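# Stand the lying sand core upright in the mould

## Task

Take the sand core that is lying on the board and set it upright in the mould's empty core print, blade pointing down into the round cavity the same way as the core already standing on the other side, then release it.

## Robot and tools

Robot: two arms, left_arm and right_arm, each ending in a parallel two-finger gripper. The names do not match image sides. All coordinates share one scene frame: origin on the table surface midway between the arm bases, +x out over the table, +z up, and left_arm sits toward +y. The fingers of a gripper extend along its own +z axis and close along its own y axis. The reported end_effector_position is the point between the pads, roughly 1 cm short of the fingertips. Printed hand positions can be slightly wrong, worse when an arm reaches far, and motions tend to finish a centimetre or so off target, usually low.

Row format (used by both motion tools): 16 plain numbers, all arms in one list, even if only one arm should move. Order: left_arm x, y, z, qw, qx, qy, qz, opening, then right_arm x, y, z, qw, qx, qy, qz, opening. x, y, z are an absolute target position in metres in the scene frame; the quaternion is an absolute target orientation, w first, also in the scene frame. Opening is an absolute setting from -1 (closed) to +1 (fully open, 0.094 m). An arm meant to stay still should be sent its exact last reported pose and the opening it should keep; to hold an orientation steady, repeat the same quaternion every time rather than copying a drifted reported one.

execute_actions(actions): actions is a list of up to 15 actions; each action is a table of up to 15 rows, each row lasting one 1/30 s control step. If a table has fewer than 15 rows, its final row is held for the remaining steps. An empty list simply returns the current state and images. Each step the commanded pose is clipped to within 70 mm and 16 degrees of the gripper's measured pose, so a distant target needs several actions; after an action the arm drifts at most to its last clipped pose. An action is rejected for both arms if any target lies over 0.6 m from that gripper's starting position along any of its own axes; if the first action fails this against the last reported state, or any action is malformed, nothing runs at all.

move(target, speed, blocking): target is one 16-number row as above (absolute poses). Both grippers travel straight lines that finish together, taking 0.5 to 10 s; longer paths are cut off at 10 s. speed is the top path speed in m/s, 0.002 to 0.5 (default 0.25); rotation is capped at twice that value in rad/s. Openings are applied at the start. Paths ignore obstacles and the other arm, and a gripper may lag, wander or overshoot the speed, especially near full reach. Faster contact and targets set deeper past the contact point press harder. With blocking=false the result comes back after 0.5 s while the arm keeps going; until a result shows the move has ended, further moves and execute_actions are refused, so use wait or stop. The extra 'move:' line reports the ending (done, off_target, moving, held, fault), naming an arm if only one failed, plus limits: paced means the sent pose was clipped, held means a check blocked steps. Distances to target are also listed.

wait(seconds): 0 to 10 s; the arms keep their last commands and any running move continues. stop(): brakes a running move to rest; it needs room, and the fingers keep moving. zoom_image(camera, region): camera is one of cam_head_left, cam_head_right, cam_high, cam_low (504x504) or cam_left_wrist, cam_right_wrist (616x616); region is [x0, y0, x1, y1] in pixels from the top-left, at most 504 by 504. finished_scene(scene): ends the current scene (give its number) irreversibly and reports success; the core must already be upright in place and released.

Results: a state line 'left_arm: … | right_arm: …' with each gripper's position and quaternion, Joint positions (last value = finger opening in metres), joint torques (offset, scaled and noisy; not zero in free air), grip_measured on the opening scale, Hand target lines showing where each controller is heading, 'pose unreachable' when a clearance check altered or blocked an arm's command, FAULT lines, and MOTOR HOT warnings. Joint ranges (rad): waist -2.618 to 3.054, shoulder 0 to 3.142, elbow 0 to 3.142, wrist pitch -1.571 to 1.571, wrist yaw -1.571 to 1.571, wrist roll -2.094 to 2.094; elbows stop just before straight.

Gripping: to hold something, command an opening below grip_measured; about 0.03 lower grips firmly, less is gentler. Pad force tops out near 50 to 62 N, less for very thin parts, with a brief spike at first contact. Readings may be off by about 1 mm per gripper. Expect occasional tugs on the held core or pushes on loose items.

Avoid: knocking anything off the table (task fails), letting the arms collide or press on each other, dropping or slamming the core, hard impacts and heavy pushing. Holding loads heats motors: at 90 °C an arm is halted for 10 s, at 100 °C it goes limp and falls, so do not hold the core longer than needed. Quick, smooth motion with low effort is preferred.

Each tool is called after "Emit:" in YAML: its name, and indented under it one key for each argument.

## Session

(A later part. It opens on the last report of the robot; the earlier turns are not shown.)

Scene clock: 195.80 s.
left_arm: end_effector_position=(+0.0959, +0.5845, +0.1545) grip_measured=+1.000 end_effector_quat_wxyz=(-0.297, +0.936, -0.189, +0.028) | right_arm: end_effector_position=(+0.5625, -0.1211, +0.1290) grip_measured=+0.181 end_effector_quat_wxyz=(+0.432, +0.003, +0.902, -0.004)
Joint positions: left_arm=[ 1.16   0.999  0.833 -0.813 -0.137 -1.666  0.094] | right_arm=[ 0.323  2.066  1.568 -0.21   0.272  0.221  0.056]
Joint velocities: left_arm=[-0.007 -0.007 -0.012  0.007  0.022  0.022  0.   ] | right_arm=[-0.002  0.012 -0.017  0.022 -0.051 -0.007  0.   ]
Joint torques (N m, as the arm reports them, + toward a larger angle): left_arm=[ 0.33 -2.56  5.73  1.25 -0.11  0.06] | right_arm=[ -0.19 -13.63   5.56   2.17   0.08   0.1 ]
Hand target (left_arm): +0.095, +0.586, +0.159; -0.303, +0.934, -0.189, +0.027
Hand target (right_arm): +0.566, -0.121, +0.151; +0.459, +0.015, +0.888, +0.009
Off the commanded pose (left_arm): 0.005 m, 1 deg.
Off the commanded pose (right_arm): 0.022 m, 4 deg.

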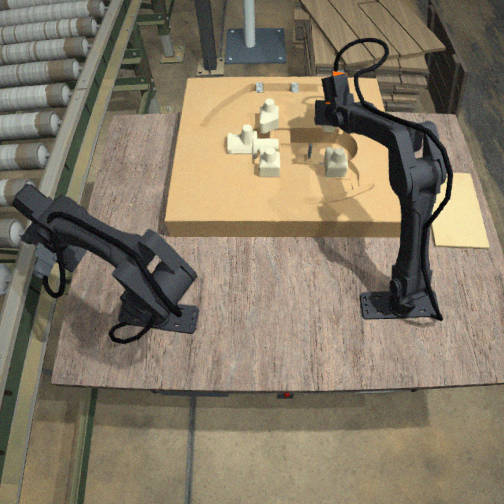

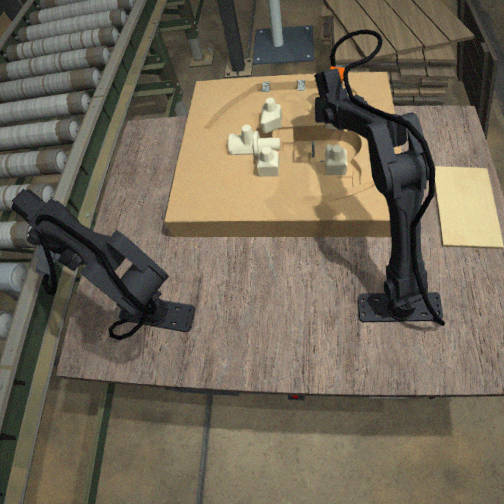

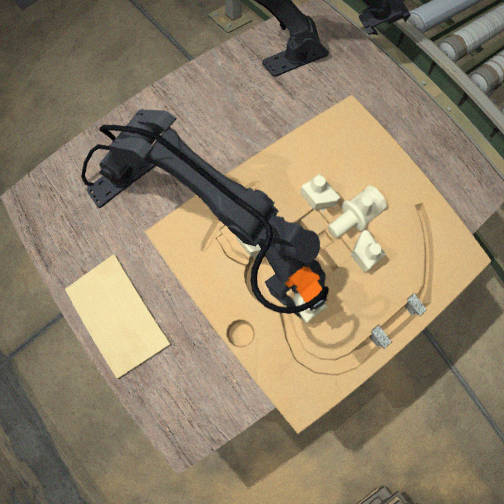

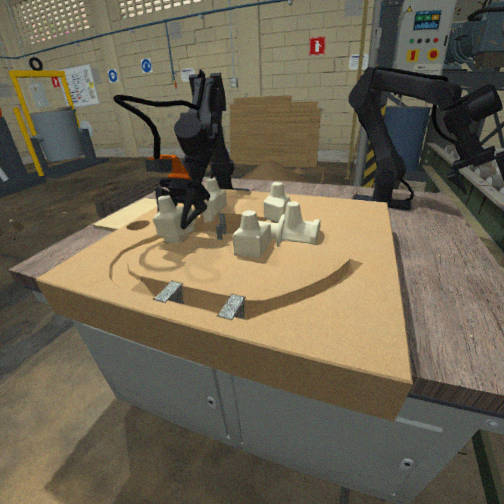

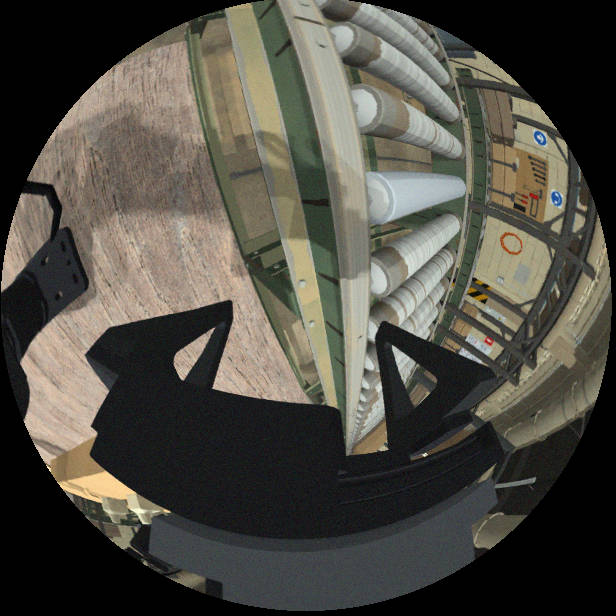

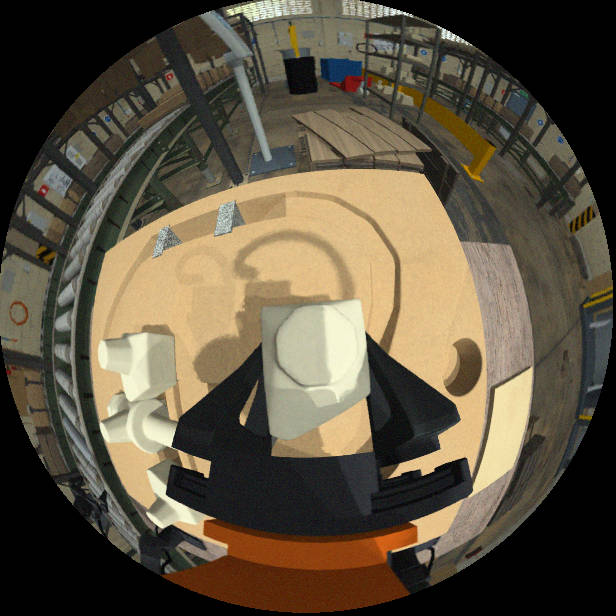

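Emit:
execute_actions:
  actions:
    - [[0.095,0.586,0.159,-0.303,0.934,-0.189,0.027,1, 0.567,-0.119,0.165,0.468,0.015,0.884,0.01,0.14]]
    - [[0.095,0.586,0.159,-0.303,0.934,-0.189,0.027,1, 0.568,-0.119,0.177,0.476,0.015,0.879,0.01,0.14]]
    - [[0.095,0.586,0.159,-0.303,0.934,-0.189,0.027,1, 0.567,-0.119,0.182,0.480,0.015,0.877,0.01,0.14]]
    - [[0.095,0.586,0.159,-0.303,0.934,-0.189,0.027,1, 0.566,-0.119,0.183,0.483,0.015,0.875,0.01,0.14]]

Emit:
zoom_image:
  camera: "cam_low"
  region: [145,205,205,255]

Scene clock: 208.77 s.
left_arm: end_effector_position=(+0.0959, +0.5845, +0.1545) grip_measured=+1.000 end_effector_quat_wxyz=(-0.297, +0.936, -0.189, +0.028) | right_arm: end_effector_position=(+0.5569, -0.1231, +0.1323) grip_measured=+0.181 end_effector_quat_wxyz=(+0.424, +0.002, +0.906, -0.007)
Joint positions: left_arm=[ 1.16   0.999  0.833 -0.813 -0.137 -1.666  0.094] | right_arm=[ 0.323  2.048  1.568 -0.247  0.272  0.221  0.056]
Joint velocities: left_arm=[ 0.002 -0.007 -0.002 -0.051  0.037  0.007  0.   ] | right_arm=[-0.012 -0.002 -0.007 -0.007  0.022 -0.007  0.001]
Joint torques (N m, as the arm reports them, + toward a larger angle): left_arm=[ 0.35 -2.64  5.83  1.25 -0.11  0.04] | right_arm=[  0.41 -15.89   6.67   2.4    0.28   0.01]
Hand target (left_arm): +0.095, +0.586, +0.159; -0.303, +0.934, -0.189, +0.027
Hand target (right_arm): +0.564, -0.120, +0.183; +0.482, +0.015, +0.876, +0.009
Off the commanded pose (left_arm): 0.005 m, 1 deg.
Off the commanded pose (right_arm): 0.052 m, 8 deg.

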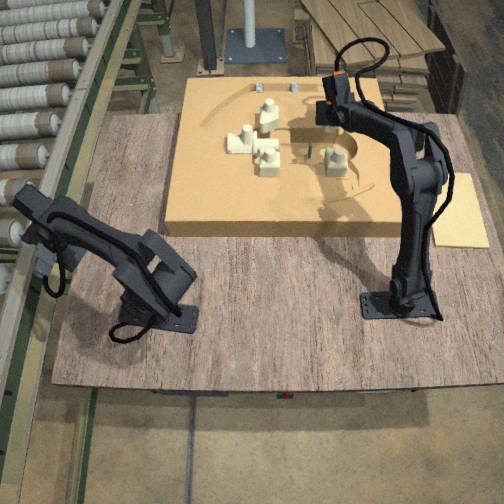

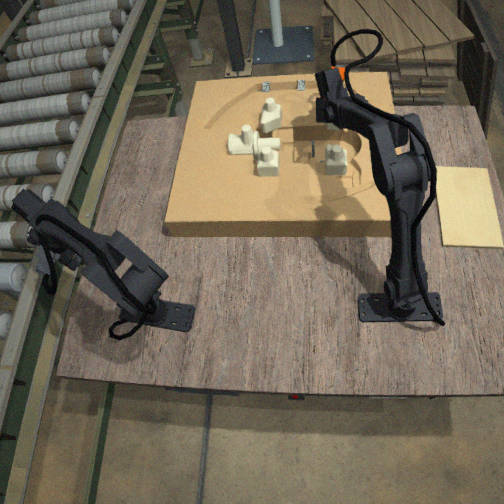

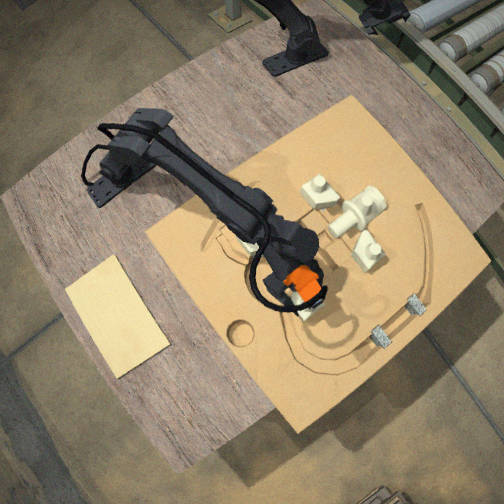

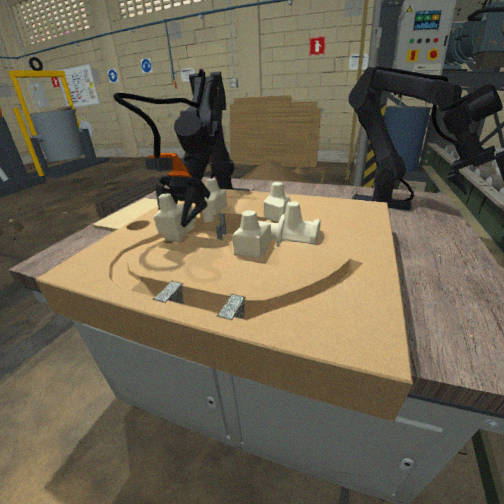

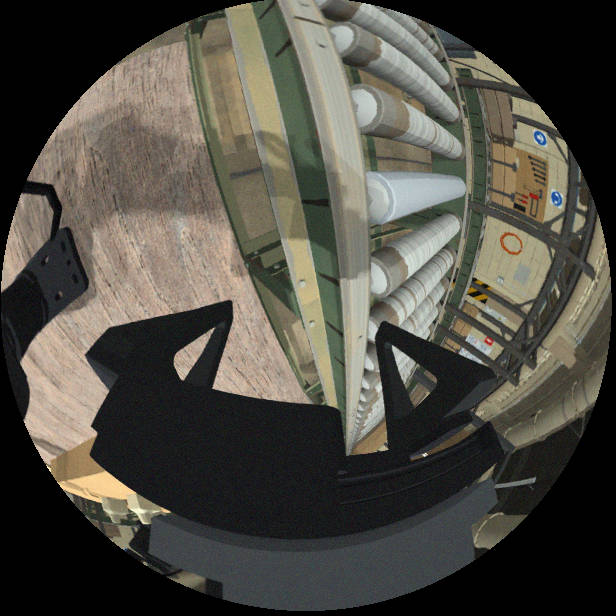

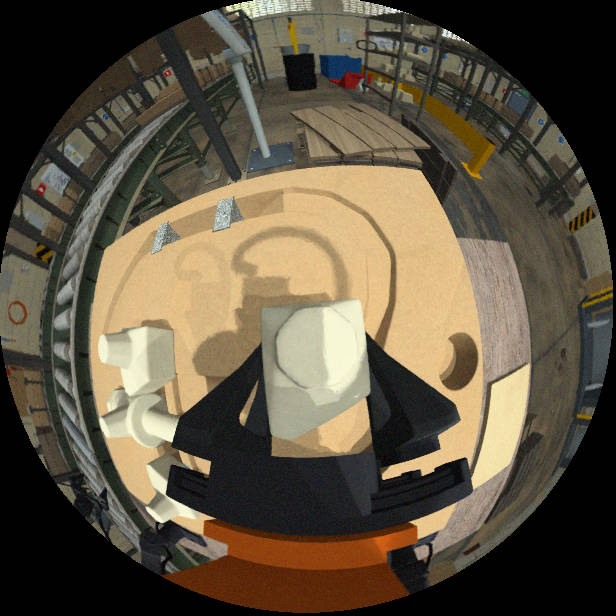

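Region (145, 205, 205, 255) of cam_low's 504x504 image, scaled by 8.400, with more detail than that image has.

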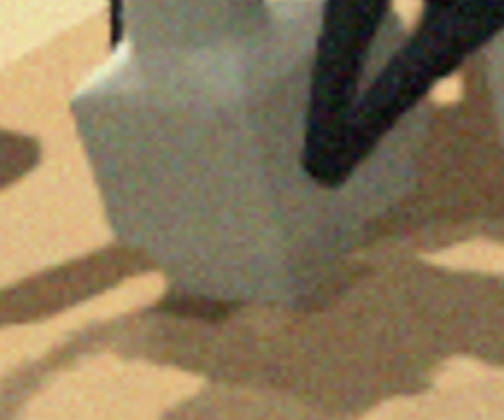

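Emit:
execute_actions:
  actions:
    - [[0.095,0.586,0.159,-0.303,0.934,-0.189,0.027,1, 0.570,-0.119,0.176,0.483,0.015,0.875,0.01,0.14]]
    - [[0.095,0.586,0.159,-0.303,0.934,-0.189,0.027,1, 0.573,-0.119,0.168,0.482,0.015,0.876,0.01,0.14]]
    - [[0.095,0.586,0.159,-0.303,0.934,-0.189,0.027,1, 0.575,-0.119,0.162,0.481,0.015,0.877,0.01,0.14]]
    - [[0.095,0.586,0.159,-0.303,0.934,-0.189,0.027,1, 0.576,-0.119,0.158,0.480,0.015,0.877,0.01,0.14]]
    - [[0.095,0.586,0.159,-0.303,0.934,-0.189,0.027,1, 0.5765,-0.119,0.154,0.478,0.015,0.878,0.01,0.14]]
    - [[0.095,0.586,0.159,-0.303,0.934,-0.189,0.027,1, 0.577,-0.119,0.150,0.476,0.015,0.879,0.01,0.14]]

Emit:
zoom_image:
  camera: "cam_low"
  region: [145,205,205,255]

Scene clock: 218.53 s.
left_arm: end_effector_position=(+0.0959, +0.5845, +0.1545) grip_measured=+1.000 end_effector_quat_wxyz=(-0.297, +0.936, -0.189, +0.028) | right_arm: end_effector_position=(+0.5621, -0.1211, +0.1298) grip_measured=+0.181 end_effector_quat_wxyz=(+0.436, +0.004, +0.900, -0.002)
Joint positions: left_arm=[ 1.16   0.999  0.833 -0.813 -0.137 -1.666  0.094] | right_arm=[ 0.323  2.061  1.556 -0.195  0.271  0.221  0.056]
Joint velocities: left_arm=[ 0.017  0.002  0.002  0.051 -0.037 -0.022  0.   ] | right_arm=[-0.002 -0.007 -0.022 -0.007  0.007 -0.007 -0.001]
Joint torques (N m, as the arm reports them, + toward a larger angle): left_arm=[ 0.21 -2.58  5.81  1.26 -0.12  0.06] | right_arm=[ -0.32 -11.16   6.74   2.62   0.17  -0.01]
Hand target (left_arm): +0.095, +0.586, +0.159; -0.303, +0.934, -0.189, +0.027
Hand target (right_arm): +0.575, -0.120, +0.151; +0.475, +0.015, +0.880, +0.009
Off the commanded pose (left_arm): 0.005 m, 1 deg.
Off the commanded pose (right_arm): 0.025 m, 6 deg.

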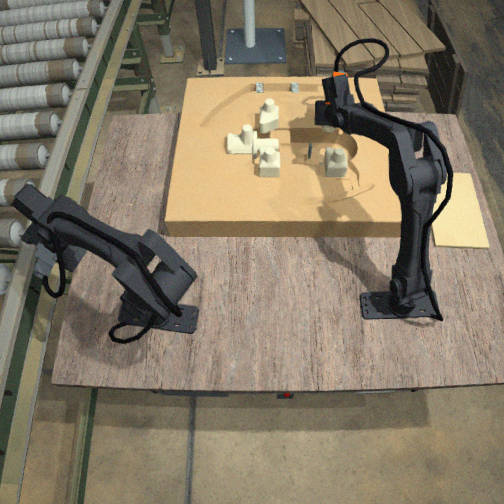

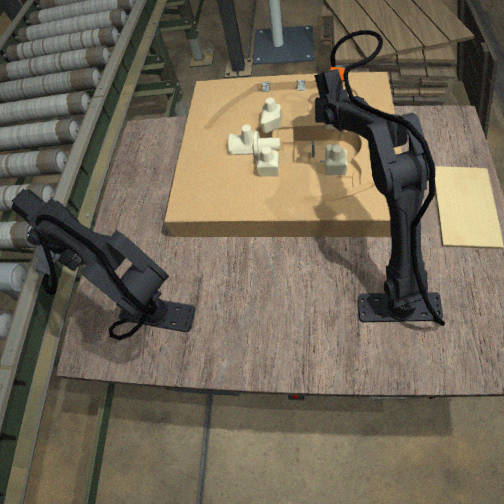

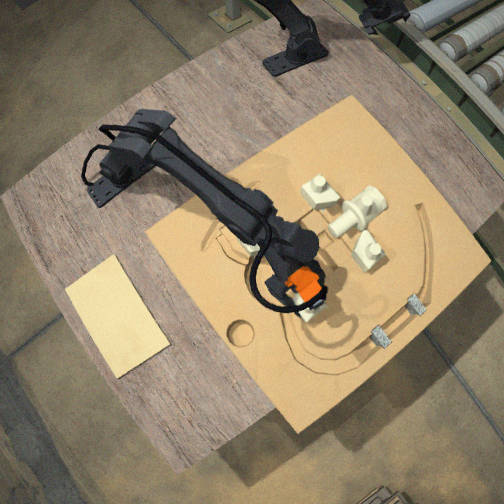

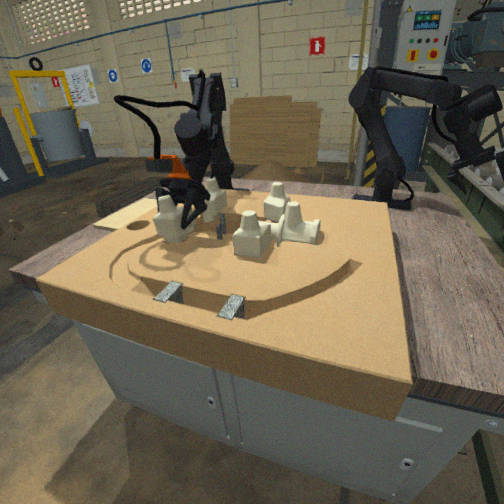

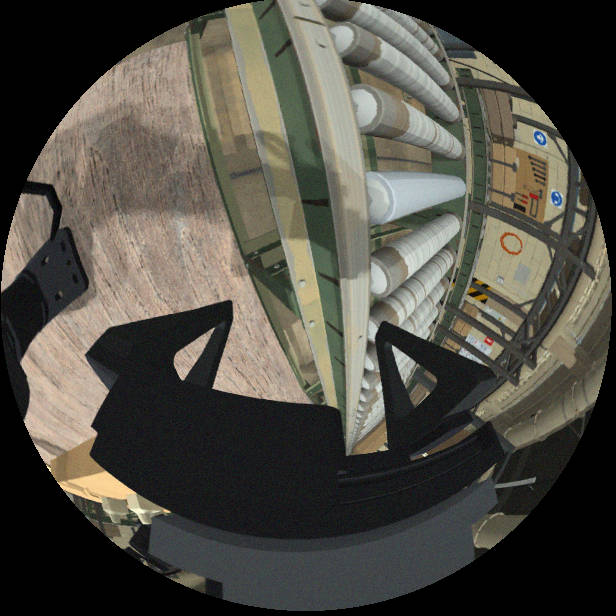

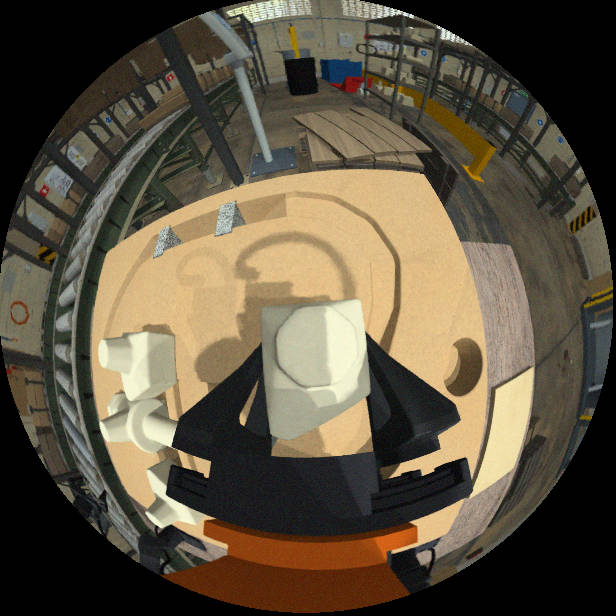

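Region (145, 205, 205, 255) of cam_low's 504x504 image, scaled by 8.400, with more detail than that image has.

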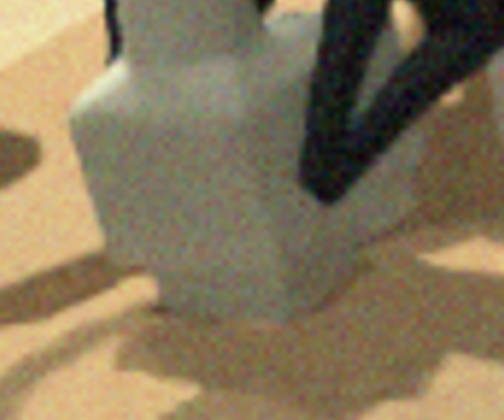

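Emit:
execute_actions:
  actions:
    - [[0.095,0.586,0.159,-0.303,0.934,-0.189,0.027,1, 0.575,-0.116,0.148,0.470,0.015,0.882,0.01,0.14]]
    - [[0.095,0.586,0.159,-0.303,0.934,-0.189,0.027,1, 0.573,-0.113,0.145,0.465,0.015,0.885,0.01,0.14]]
    - [[0.095,0.586,0.159,-0.303,0.934,-0.189,0.027,1, 0.571,-0.112,0.141,0.462,0.015,0.887,0.01,0.14]]
    - [[0.095,0.586,0.159,-0.303,0.934,-0.189,0.027,1, 0.570,-0.112,0.137,0.459,0.015,0.888,0.01,0.14]]

Emit:
zoom_image:
  camera: "cam_low"
  region: [145,205,205,255]

Scene clock: 233.53 s.
left_arm: end_effector_position=(+0.0959, +0.5845, +0.1545) grip_measured=+1.000 end_effector_quat_wxyz=(-0.297, +0.936, -0.189, +0.028) | right_arm: end_effector_position=(+0.5620, -0.1211, +0.1292) grip_measured=+0.181 end_effector_quat_wxyz=(+0.435, +0.008, +0.900, -0.002)
Joint positions: left_arm=[ 1.16   0.999  0.833 -0.813 -0.137 -1.666  0.094] | right_arm=[ 0.324  2.062  1.556 -0.195  0.275  0.231  0.056]
Joint velocities: left_arm=[-0.012 -0.012 -0.002 -0.081  0.051  0.007  0.   ] | right_arm=[-0.002  0.002 -0.002  0.007 -0.022 -0.007 -0.   ]
Joint torques (N m, as the arm reports them, + toward a larger angle): left_arm=[ 0.37 -2.68  5.83  1.23 -0.1   0.03] | right_arm=[  0.89 -10.21   6.53   2.35   0.17   0.11]
Hand target (left_arm): +0.095, +0.586, +0.159; -0.303, +0.934, -0.189, +0.027
Hand target (right_arm): +0.569, -0.112, +0.137; +0.458, +0.015, +0.889, +0.010
Off the commanded pose (left_arm): 0.005 m, 1 deg.
Off the commanded pose (right_arm): 0.014 m, 3 deg.

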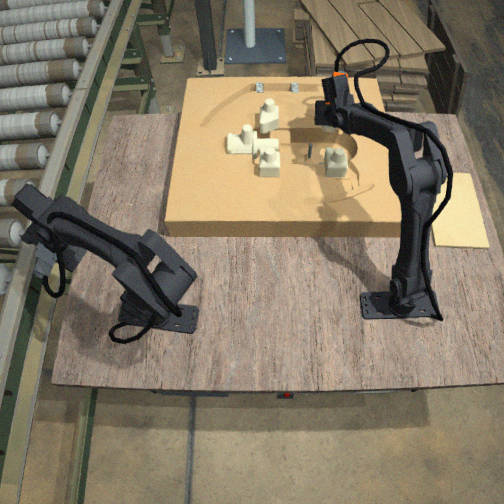

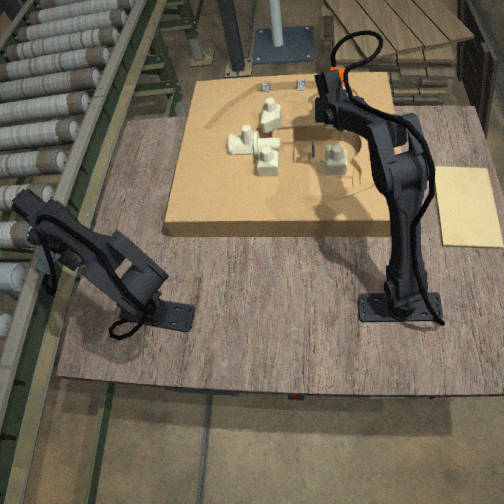

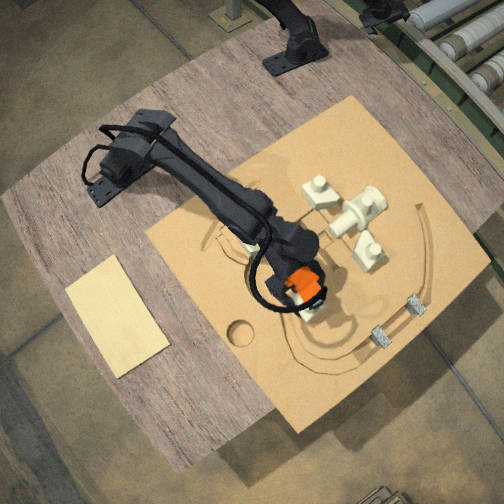

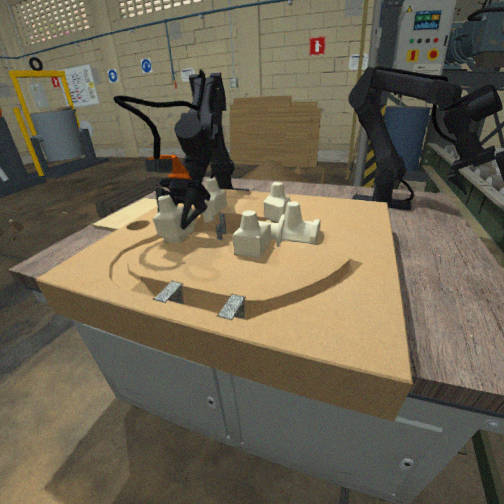

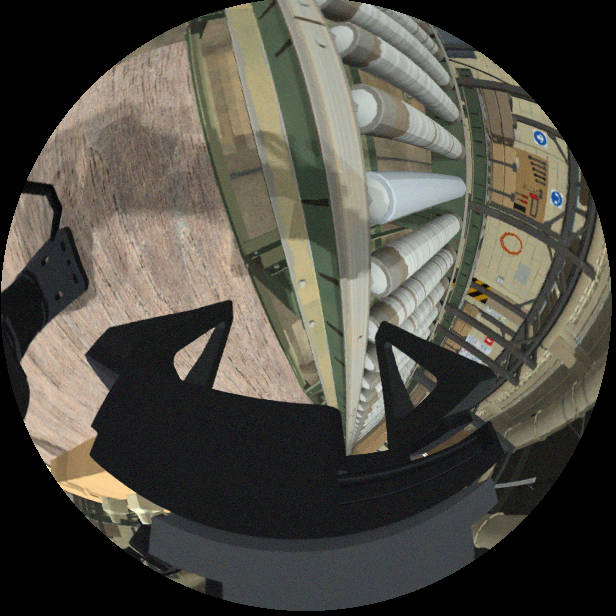

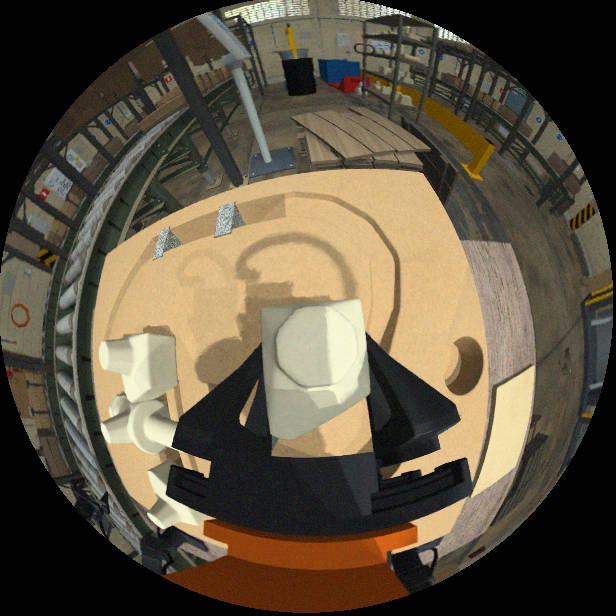

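Region (145, 205, 205, 255) of cam_low's 504x504 image, scaled by 8.400, with more detail than that image has.

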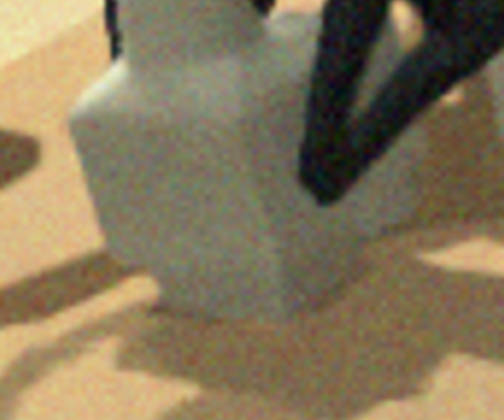

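Emit:
execute_actions:
  actions:
    - [[0.095,0.586,0.159,-0.303,0.934,-0.189,0.027,1, 0.576,-0.114,0.155,0.472,0.015,0.881,0.01,0.14]]
    - [[0.095,0.586,0.159,-0.303,0.934,-0.189,0.027,1, 0.582,-0.114,0.172,0.484,0.015,0.875,0.01,0.14]]
    - [[0.095,0.586,0.159,-0.303,0.934,-0.189,0.027,1, 0.587,-0.113,0.183,0.494,0.015,0.869,0.01,0.14]]
    - [[0.095,0.586,0.159,-0.303,0.934,-0.189,0.027,1, 0.590,-0.112,0.186,0.498,0.015,0.867,0.01,0.14]]
    - [[0.095,0.586,0.159,-0.303,0.934,-0.189,0.027,1, 0.592,-0.111,0.186,0.500,0.015,0.866,0.01,0.14]]

Emit:
zoom_image:
  camera: "cam_low"
  region: [145,205,205,255]

Emit:
zoom_image:
  camera: "cam_head_left"
  region: [300,100,370,160]

Scene clock: 252.33 s.
left_arm: end_effector_position=(+0.0959, +0.5845, +0.1545) grip_measured=+1.000 end_effector_quat_wxyz=(-0.297, +0.936, -0.189, +0.028) | right_arm: end_effector_position=(+0.5639, -0.1206, +0.1333) grip_measured=+0.181 end_effector_quat_wxyz=(+0.428, +0.004, +0.904, -0.006)
Joint positions: left_arm=[ 1.16   0.999  0.833 -0.813 -0.137 -1.666  0.094] | right_arm=[ 0.324  2.072  1.602 -0.248  0.276  0.225  0.056]
Joint velocities: left_arm=[-0.012 -0.012 -0.007  0.007 -0.037  0.007  0.   ] | right_arm=[-0.017 -0.012  0.002 -0.007  0.037  0.007 -0.   ]
Joint torques (N m, as the arm reports them, + toward a larger angle): left_arm=[ 0.27 -2.54  5.84  1.23 -0.11  0.04] | right_arm=[  0.43 -12.35  10.46   2.66   0.35  -0.13]
Hand target (left_arm): +0.095, +0.586, +0.159; -0.303, +0.934, -0.189, +0.027
Hand target (right_arm): +0.585, -0.113, +0.187; +0.499, +0.015, +0.866, +0.009
Off the commanded pose (left_arm): 0.005 m, 1 deg.
Off the commanded pose (right_arm): 0.061 m, 10 deg.

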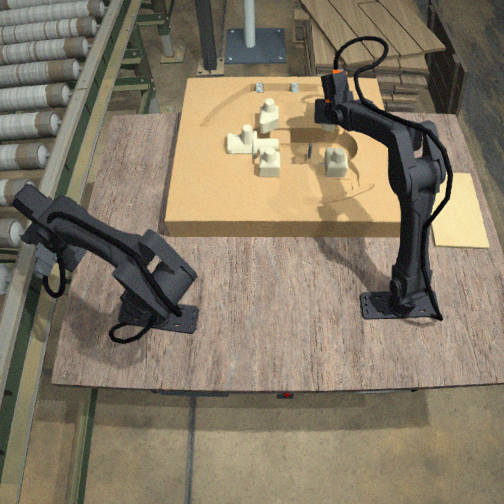

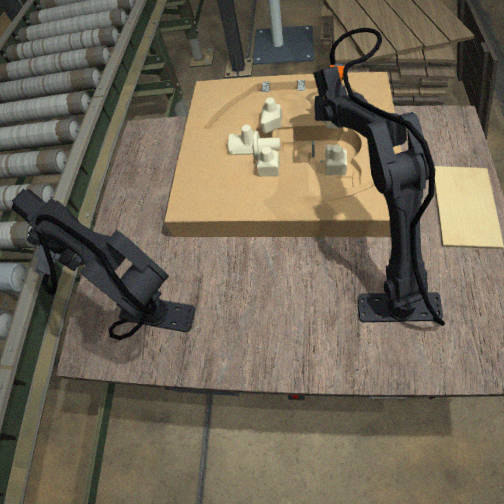

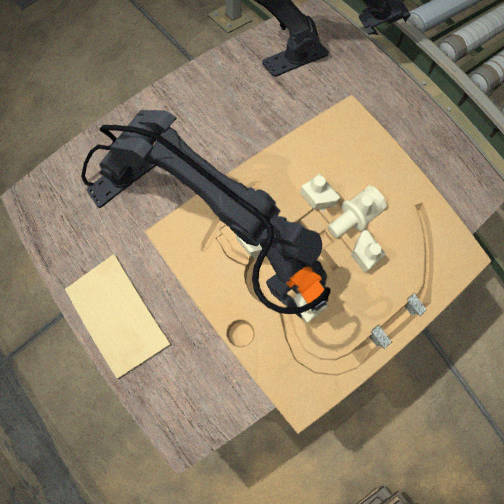

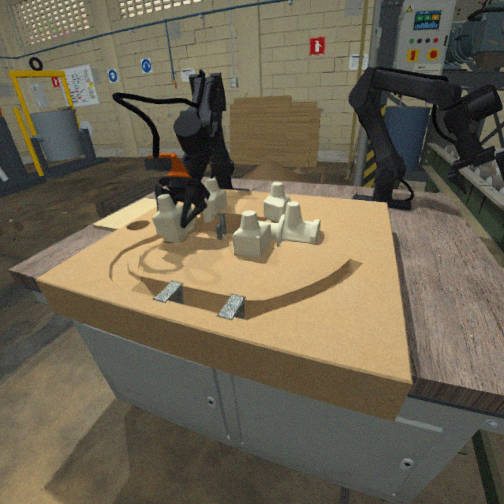

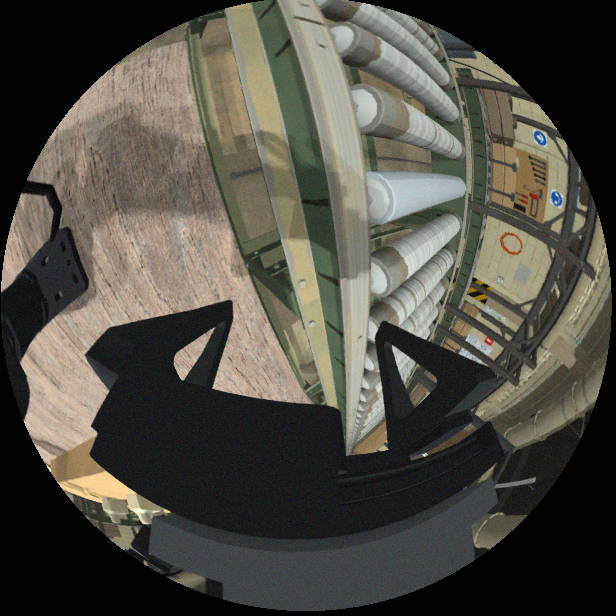

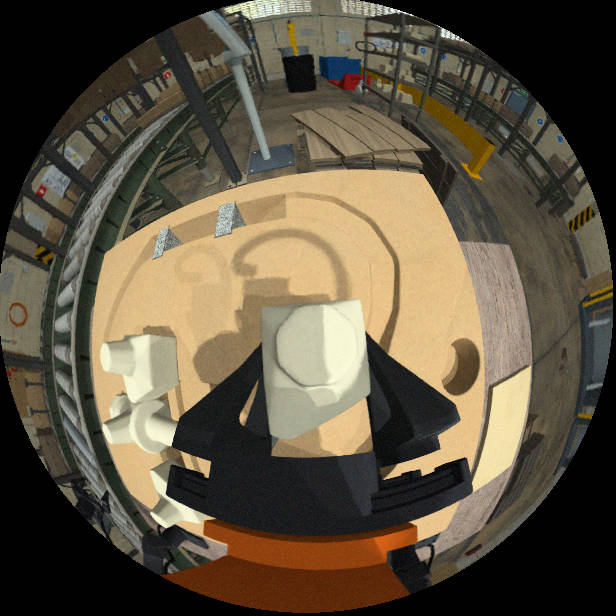

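Region (145, 205, 205, 255) of cam_low's 504x504 image, scaled by 8.400, with more detail than that image has.

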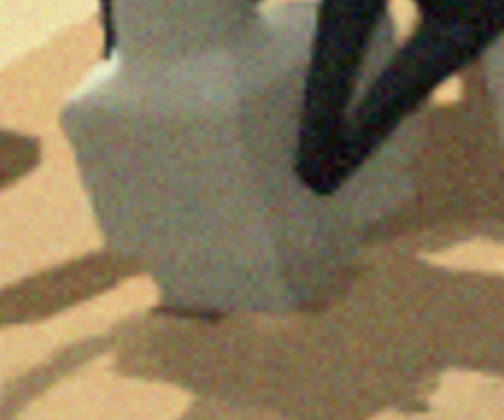

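Region (300, 100, 370, 160) of cam_head_left's 504x504 image, scaled by 7.200, with more detail than that image has; it fills the top 432 rows of this view, and the rest is white.

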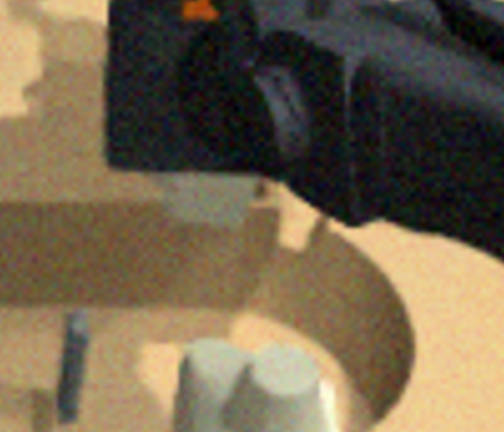

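Emit:
execute_actions:
  actions:
    - [[0.095,0.586,0.159,-0.303,0.934,-0.189,0.027,1, 0.593,-0.110,0.189,0.508,0.005,0.861,0.005,0.14]]
    - [[0.095,0.586,0.159,-0.303,0.934,-0.189,0.027,1, 0.594,-0.109,0.191,0.516,0.005,0.856,0.005,0.14]]
    - [[0.095,0.586,0.159,-0.303,0.934,-0.189,0.027,1, 0.595,-0.109,0.192,0.522,0.005,0.853,0.005,0.14]]

Emit:
zoom_image:
  camera: "cam_low"
  region: [145,205,205,255]

Scene clock: 259.63 s.
left_arm: end_effector_position=(+0.0959, +0.5845, +0.1545) grip_measured=+1.000 end_effector_quat_wxyz=(-0.297, +0.936, -0.189, +0.028) | right_arm: end_effector_position=(+0.5640, -0.1183, +0.1346) grip_measured=+0.182 end_effector_quat_wxyz=(+0.431, -0.011, +0.902, -0.014)
Joint positions: left_arm=[ 1.16   0.999  0.833 -0.813 -0.137 -1.666  0.094] | right_arm=[ 0.33   2.072  1.602 -0.243  0.283  0.193  0.056]
Joint velocities: left_arm=[ 0.007 -0.002 -0.017 -0.022 -0.007 -0.037  0.   ] | right_arm=[ 0.027  0.002 -0.002  0.037 -0.007  0.007 -0.001]
Joint torques (N m, as the arm reports them, + toward a larger angle): left_arm=[ 0.35 -2.6   5.83  1.25 -0.11  0.05] | right_arm=[  0.41 -13.32   8.42   3.3    0.43  -0.13]
Hand target (left_arm): +0.095, +0.586, +0.159; -0.303, +0.934, -0.189, +0.027
Hand target (right_arm): +0.587, -0.112, +0.194; +0.518, +0.006, +0.855, +0.003
Off the commanded pose (left_arm): 0.005 m, 1 deg.
Off the commanded pose (right_arm): 0.066 m, 12 deg.

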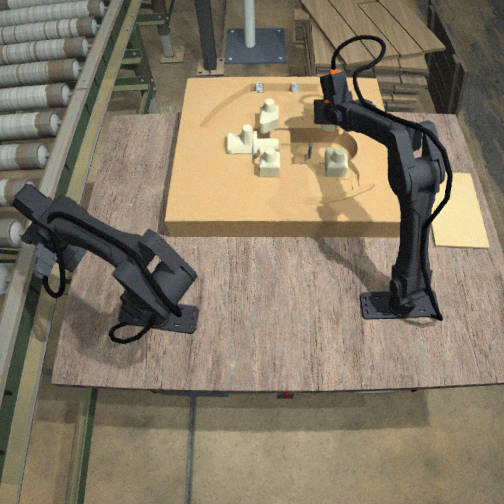

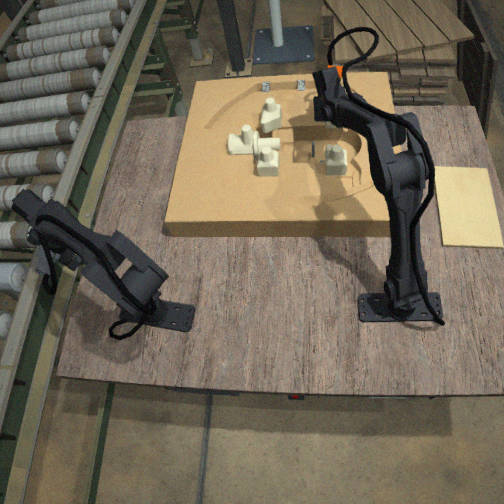

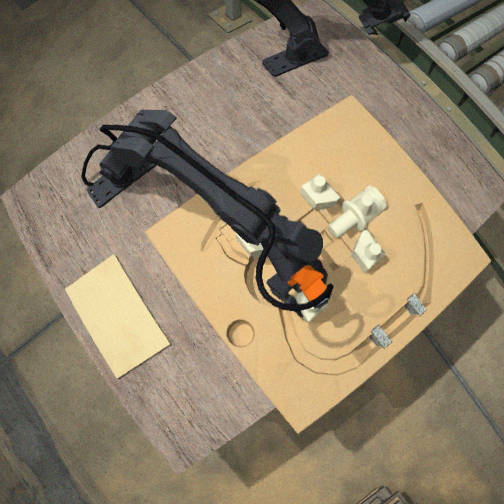

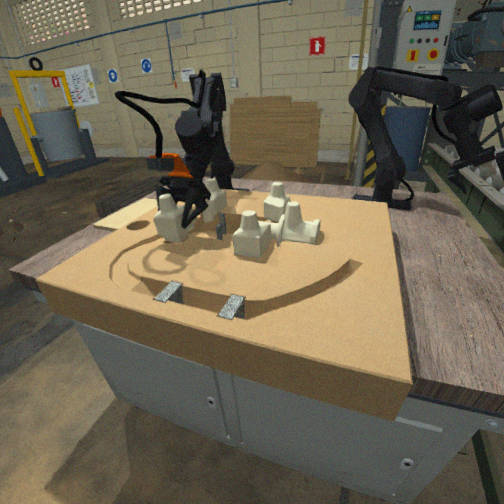

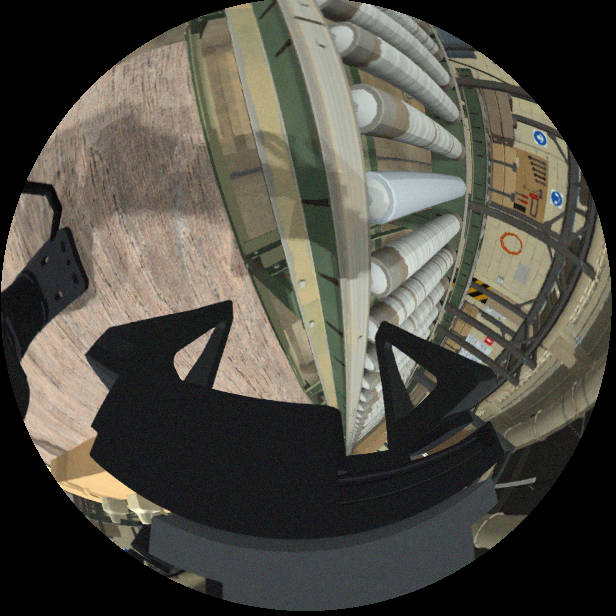

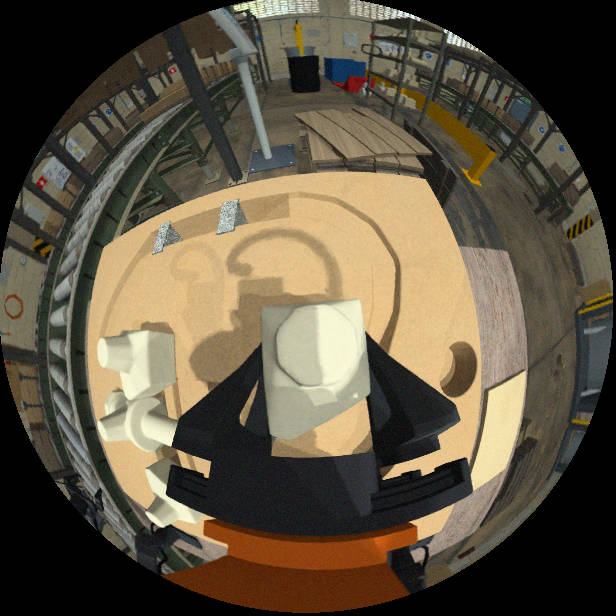

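Region (145, 205, 205, 255) of cam_low's 504x504 image, scaled by 8.400, with more detail than that image has.

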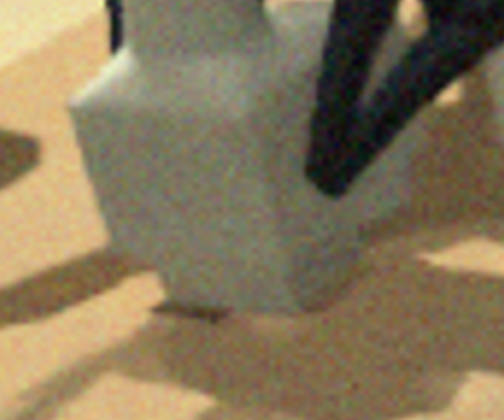

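Emit:
execute_actions:
  actions:
    - [[0.095,0.586,0.159,-0.303,0.934,-0.189,0.027,1, 0.593,-0.109,0.188,0.508,0.008,0.861,0.01,0.14]]
    - [[0.095,0.586,0.159,-0.303,0.934,-0.189,0.027,1, 0.592,-0.109,0.183,0.499,0.008,0.866,0.01,0.14]]
    - [[0.095,0.586,0.159,-0.303,0.934,-0.189,0.027,1, 0.5925,-0.109,0.179,0.496,0.008,0.868,0.01,0.14]]
    - [[0.095,0.586,0.159,-0.303,0.934,-0.189,0.027,1, 0.593,-0.109,0.175,0.493,0.008,0.870,0.01,0.14]]
    - [[0.095,0.586,0.159,-0.303,0.934,-0.189,0.027,1, 0.593,-0.109,0.171,0.490,0.008,0.872,0.01,0.14]]
    - [[0.095,0.586,0.159,-0.303,0.934,-0.189,0.027,1, 0.593,-0.109,0.167,0.487,0.008,0.873,0.01,0.14]]

Emit:
zoom_image:
  camera: "cam_low"
  region: [145,205,205,255]

Scene clock: 269.60 s.
left_arm: end_effector_position=(+0.0959, +0.5845, +0.1545) grip_measured=+1.000 end_effector_quat_wxyz=(-0.297, +0.936, -0.189, +0.028) | right_arm: end_effector_position=(+0.5639, -0.1179, +0.1299) grip_measured=+0.182 end_effector_quat_wxyz=(+0.427, -0.011, +0.904, -0.014)
Joint positions: left_arm=[ 1.16   0.999  0.833 -0.813 -0.137 -1.666  0.094] | right_arm=[ 0.33   2.08   1.602 -0.243  0.28   0.195  0.056]
Joint velocities: left_arm=[ 0.007  0.017  0.007  0.022 -0.051 -0.007  0.   ] | right_arm=[-0.002  0.002 -0.012  0.007 -0.037 -0.007 -0.001]
Joint torques (N m, as the arm reports them, + toward a larger angle): left_arm=[ 0.24 -2.57  5.87  1.25 -0.1   0.05] | right_arm=[ -0.2  -10.51  10.14   2.7    0.13   0.09]
Hand target (left_arm): +0.095, +0.586, +0.159; -0.303, +0.934, -0.189, +0.027
Hand target (right_arm): +0.588, -0.111, +0.169; +0.487, +0.007, +0.873, +0.009
Off the commanded pose (left_arm): 0.005 m, 1 deg.
Off the commanded pose (right_arm): 0.048 m, 8 deg.

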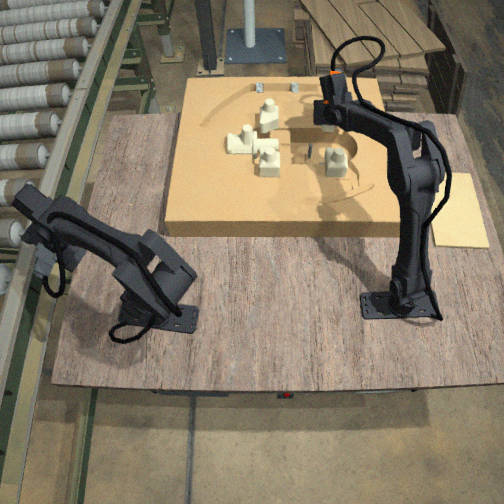

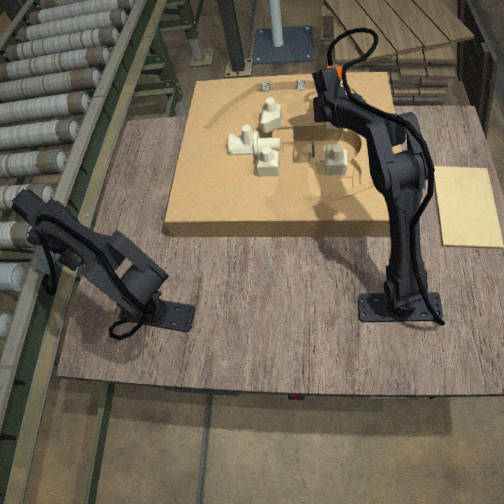

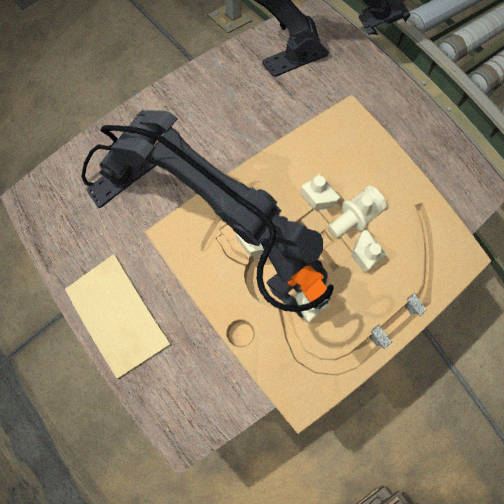

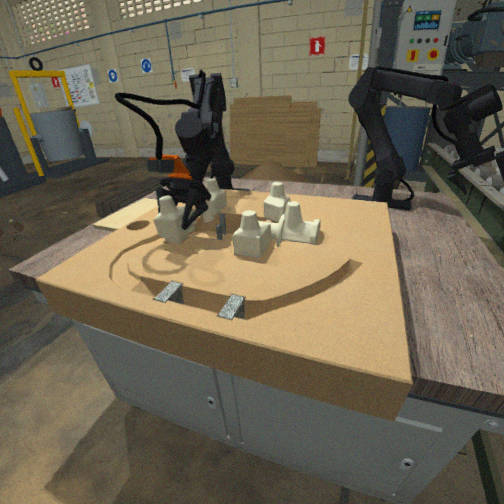

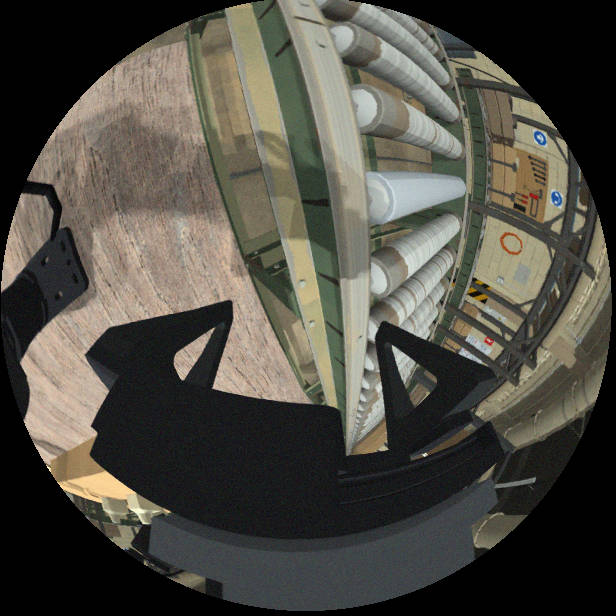

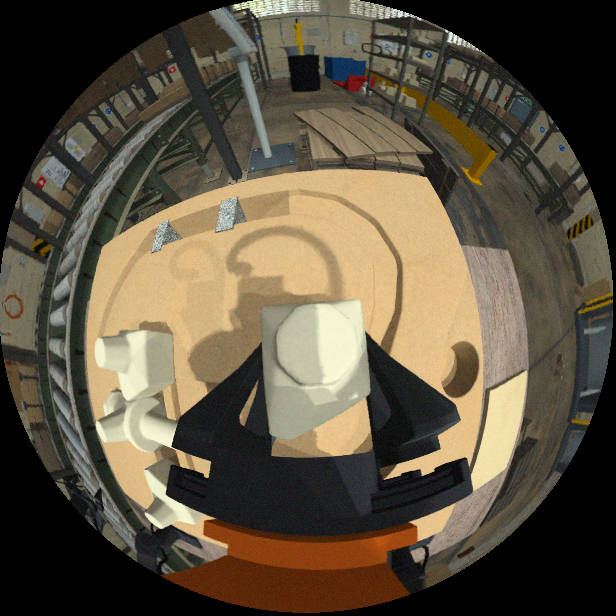

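Region (145, 205, 205, 255) of cam_low's 504x504 image, scaled by 8.400, with more detail than that image has.

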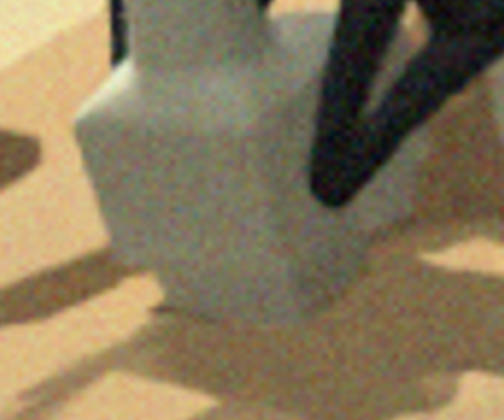

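Emit:
zoom_image:
  camera: "cam_right_wrist"
  region: [158,140,458,320]

Region (158, 140, 458, 320) of cam_right_wrist's 616x616 image, scaled by 1.680, with more detail than that image has; it fills the top 302 rows of this view, and the rest is white.

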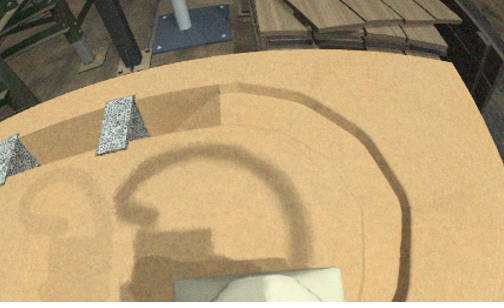

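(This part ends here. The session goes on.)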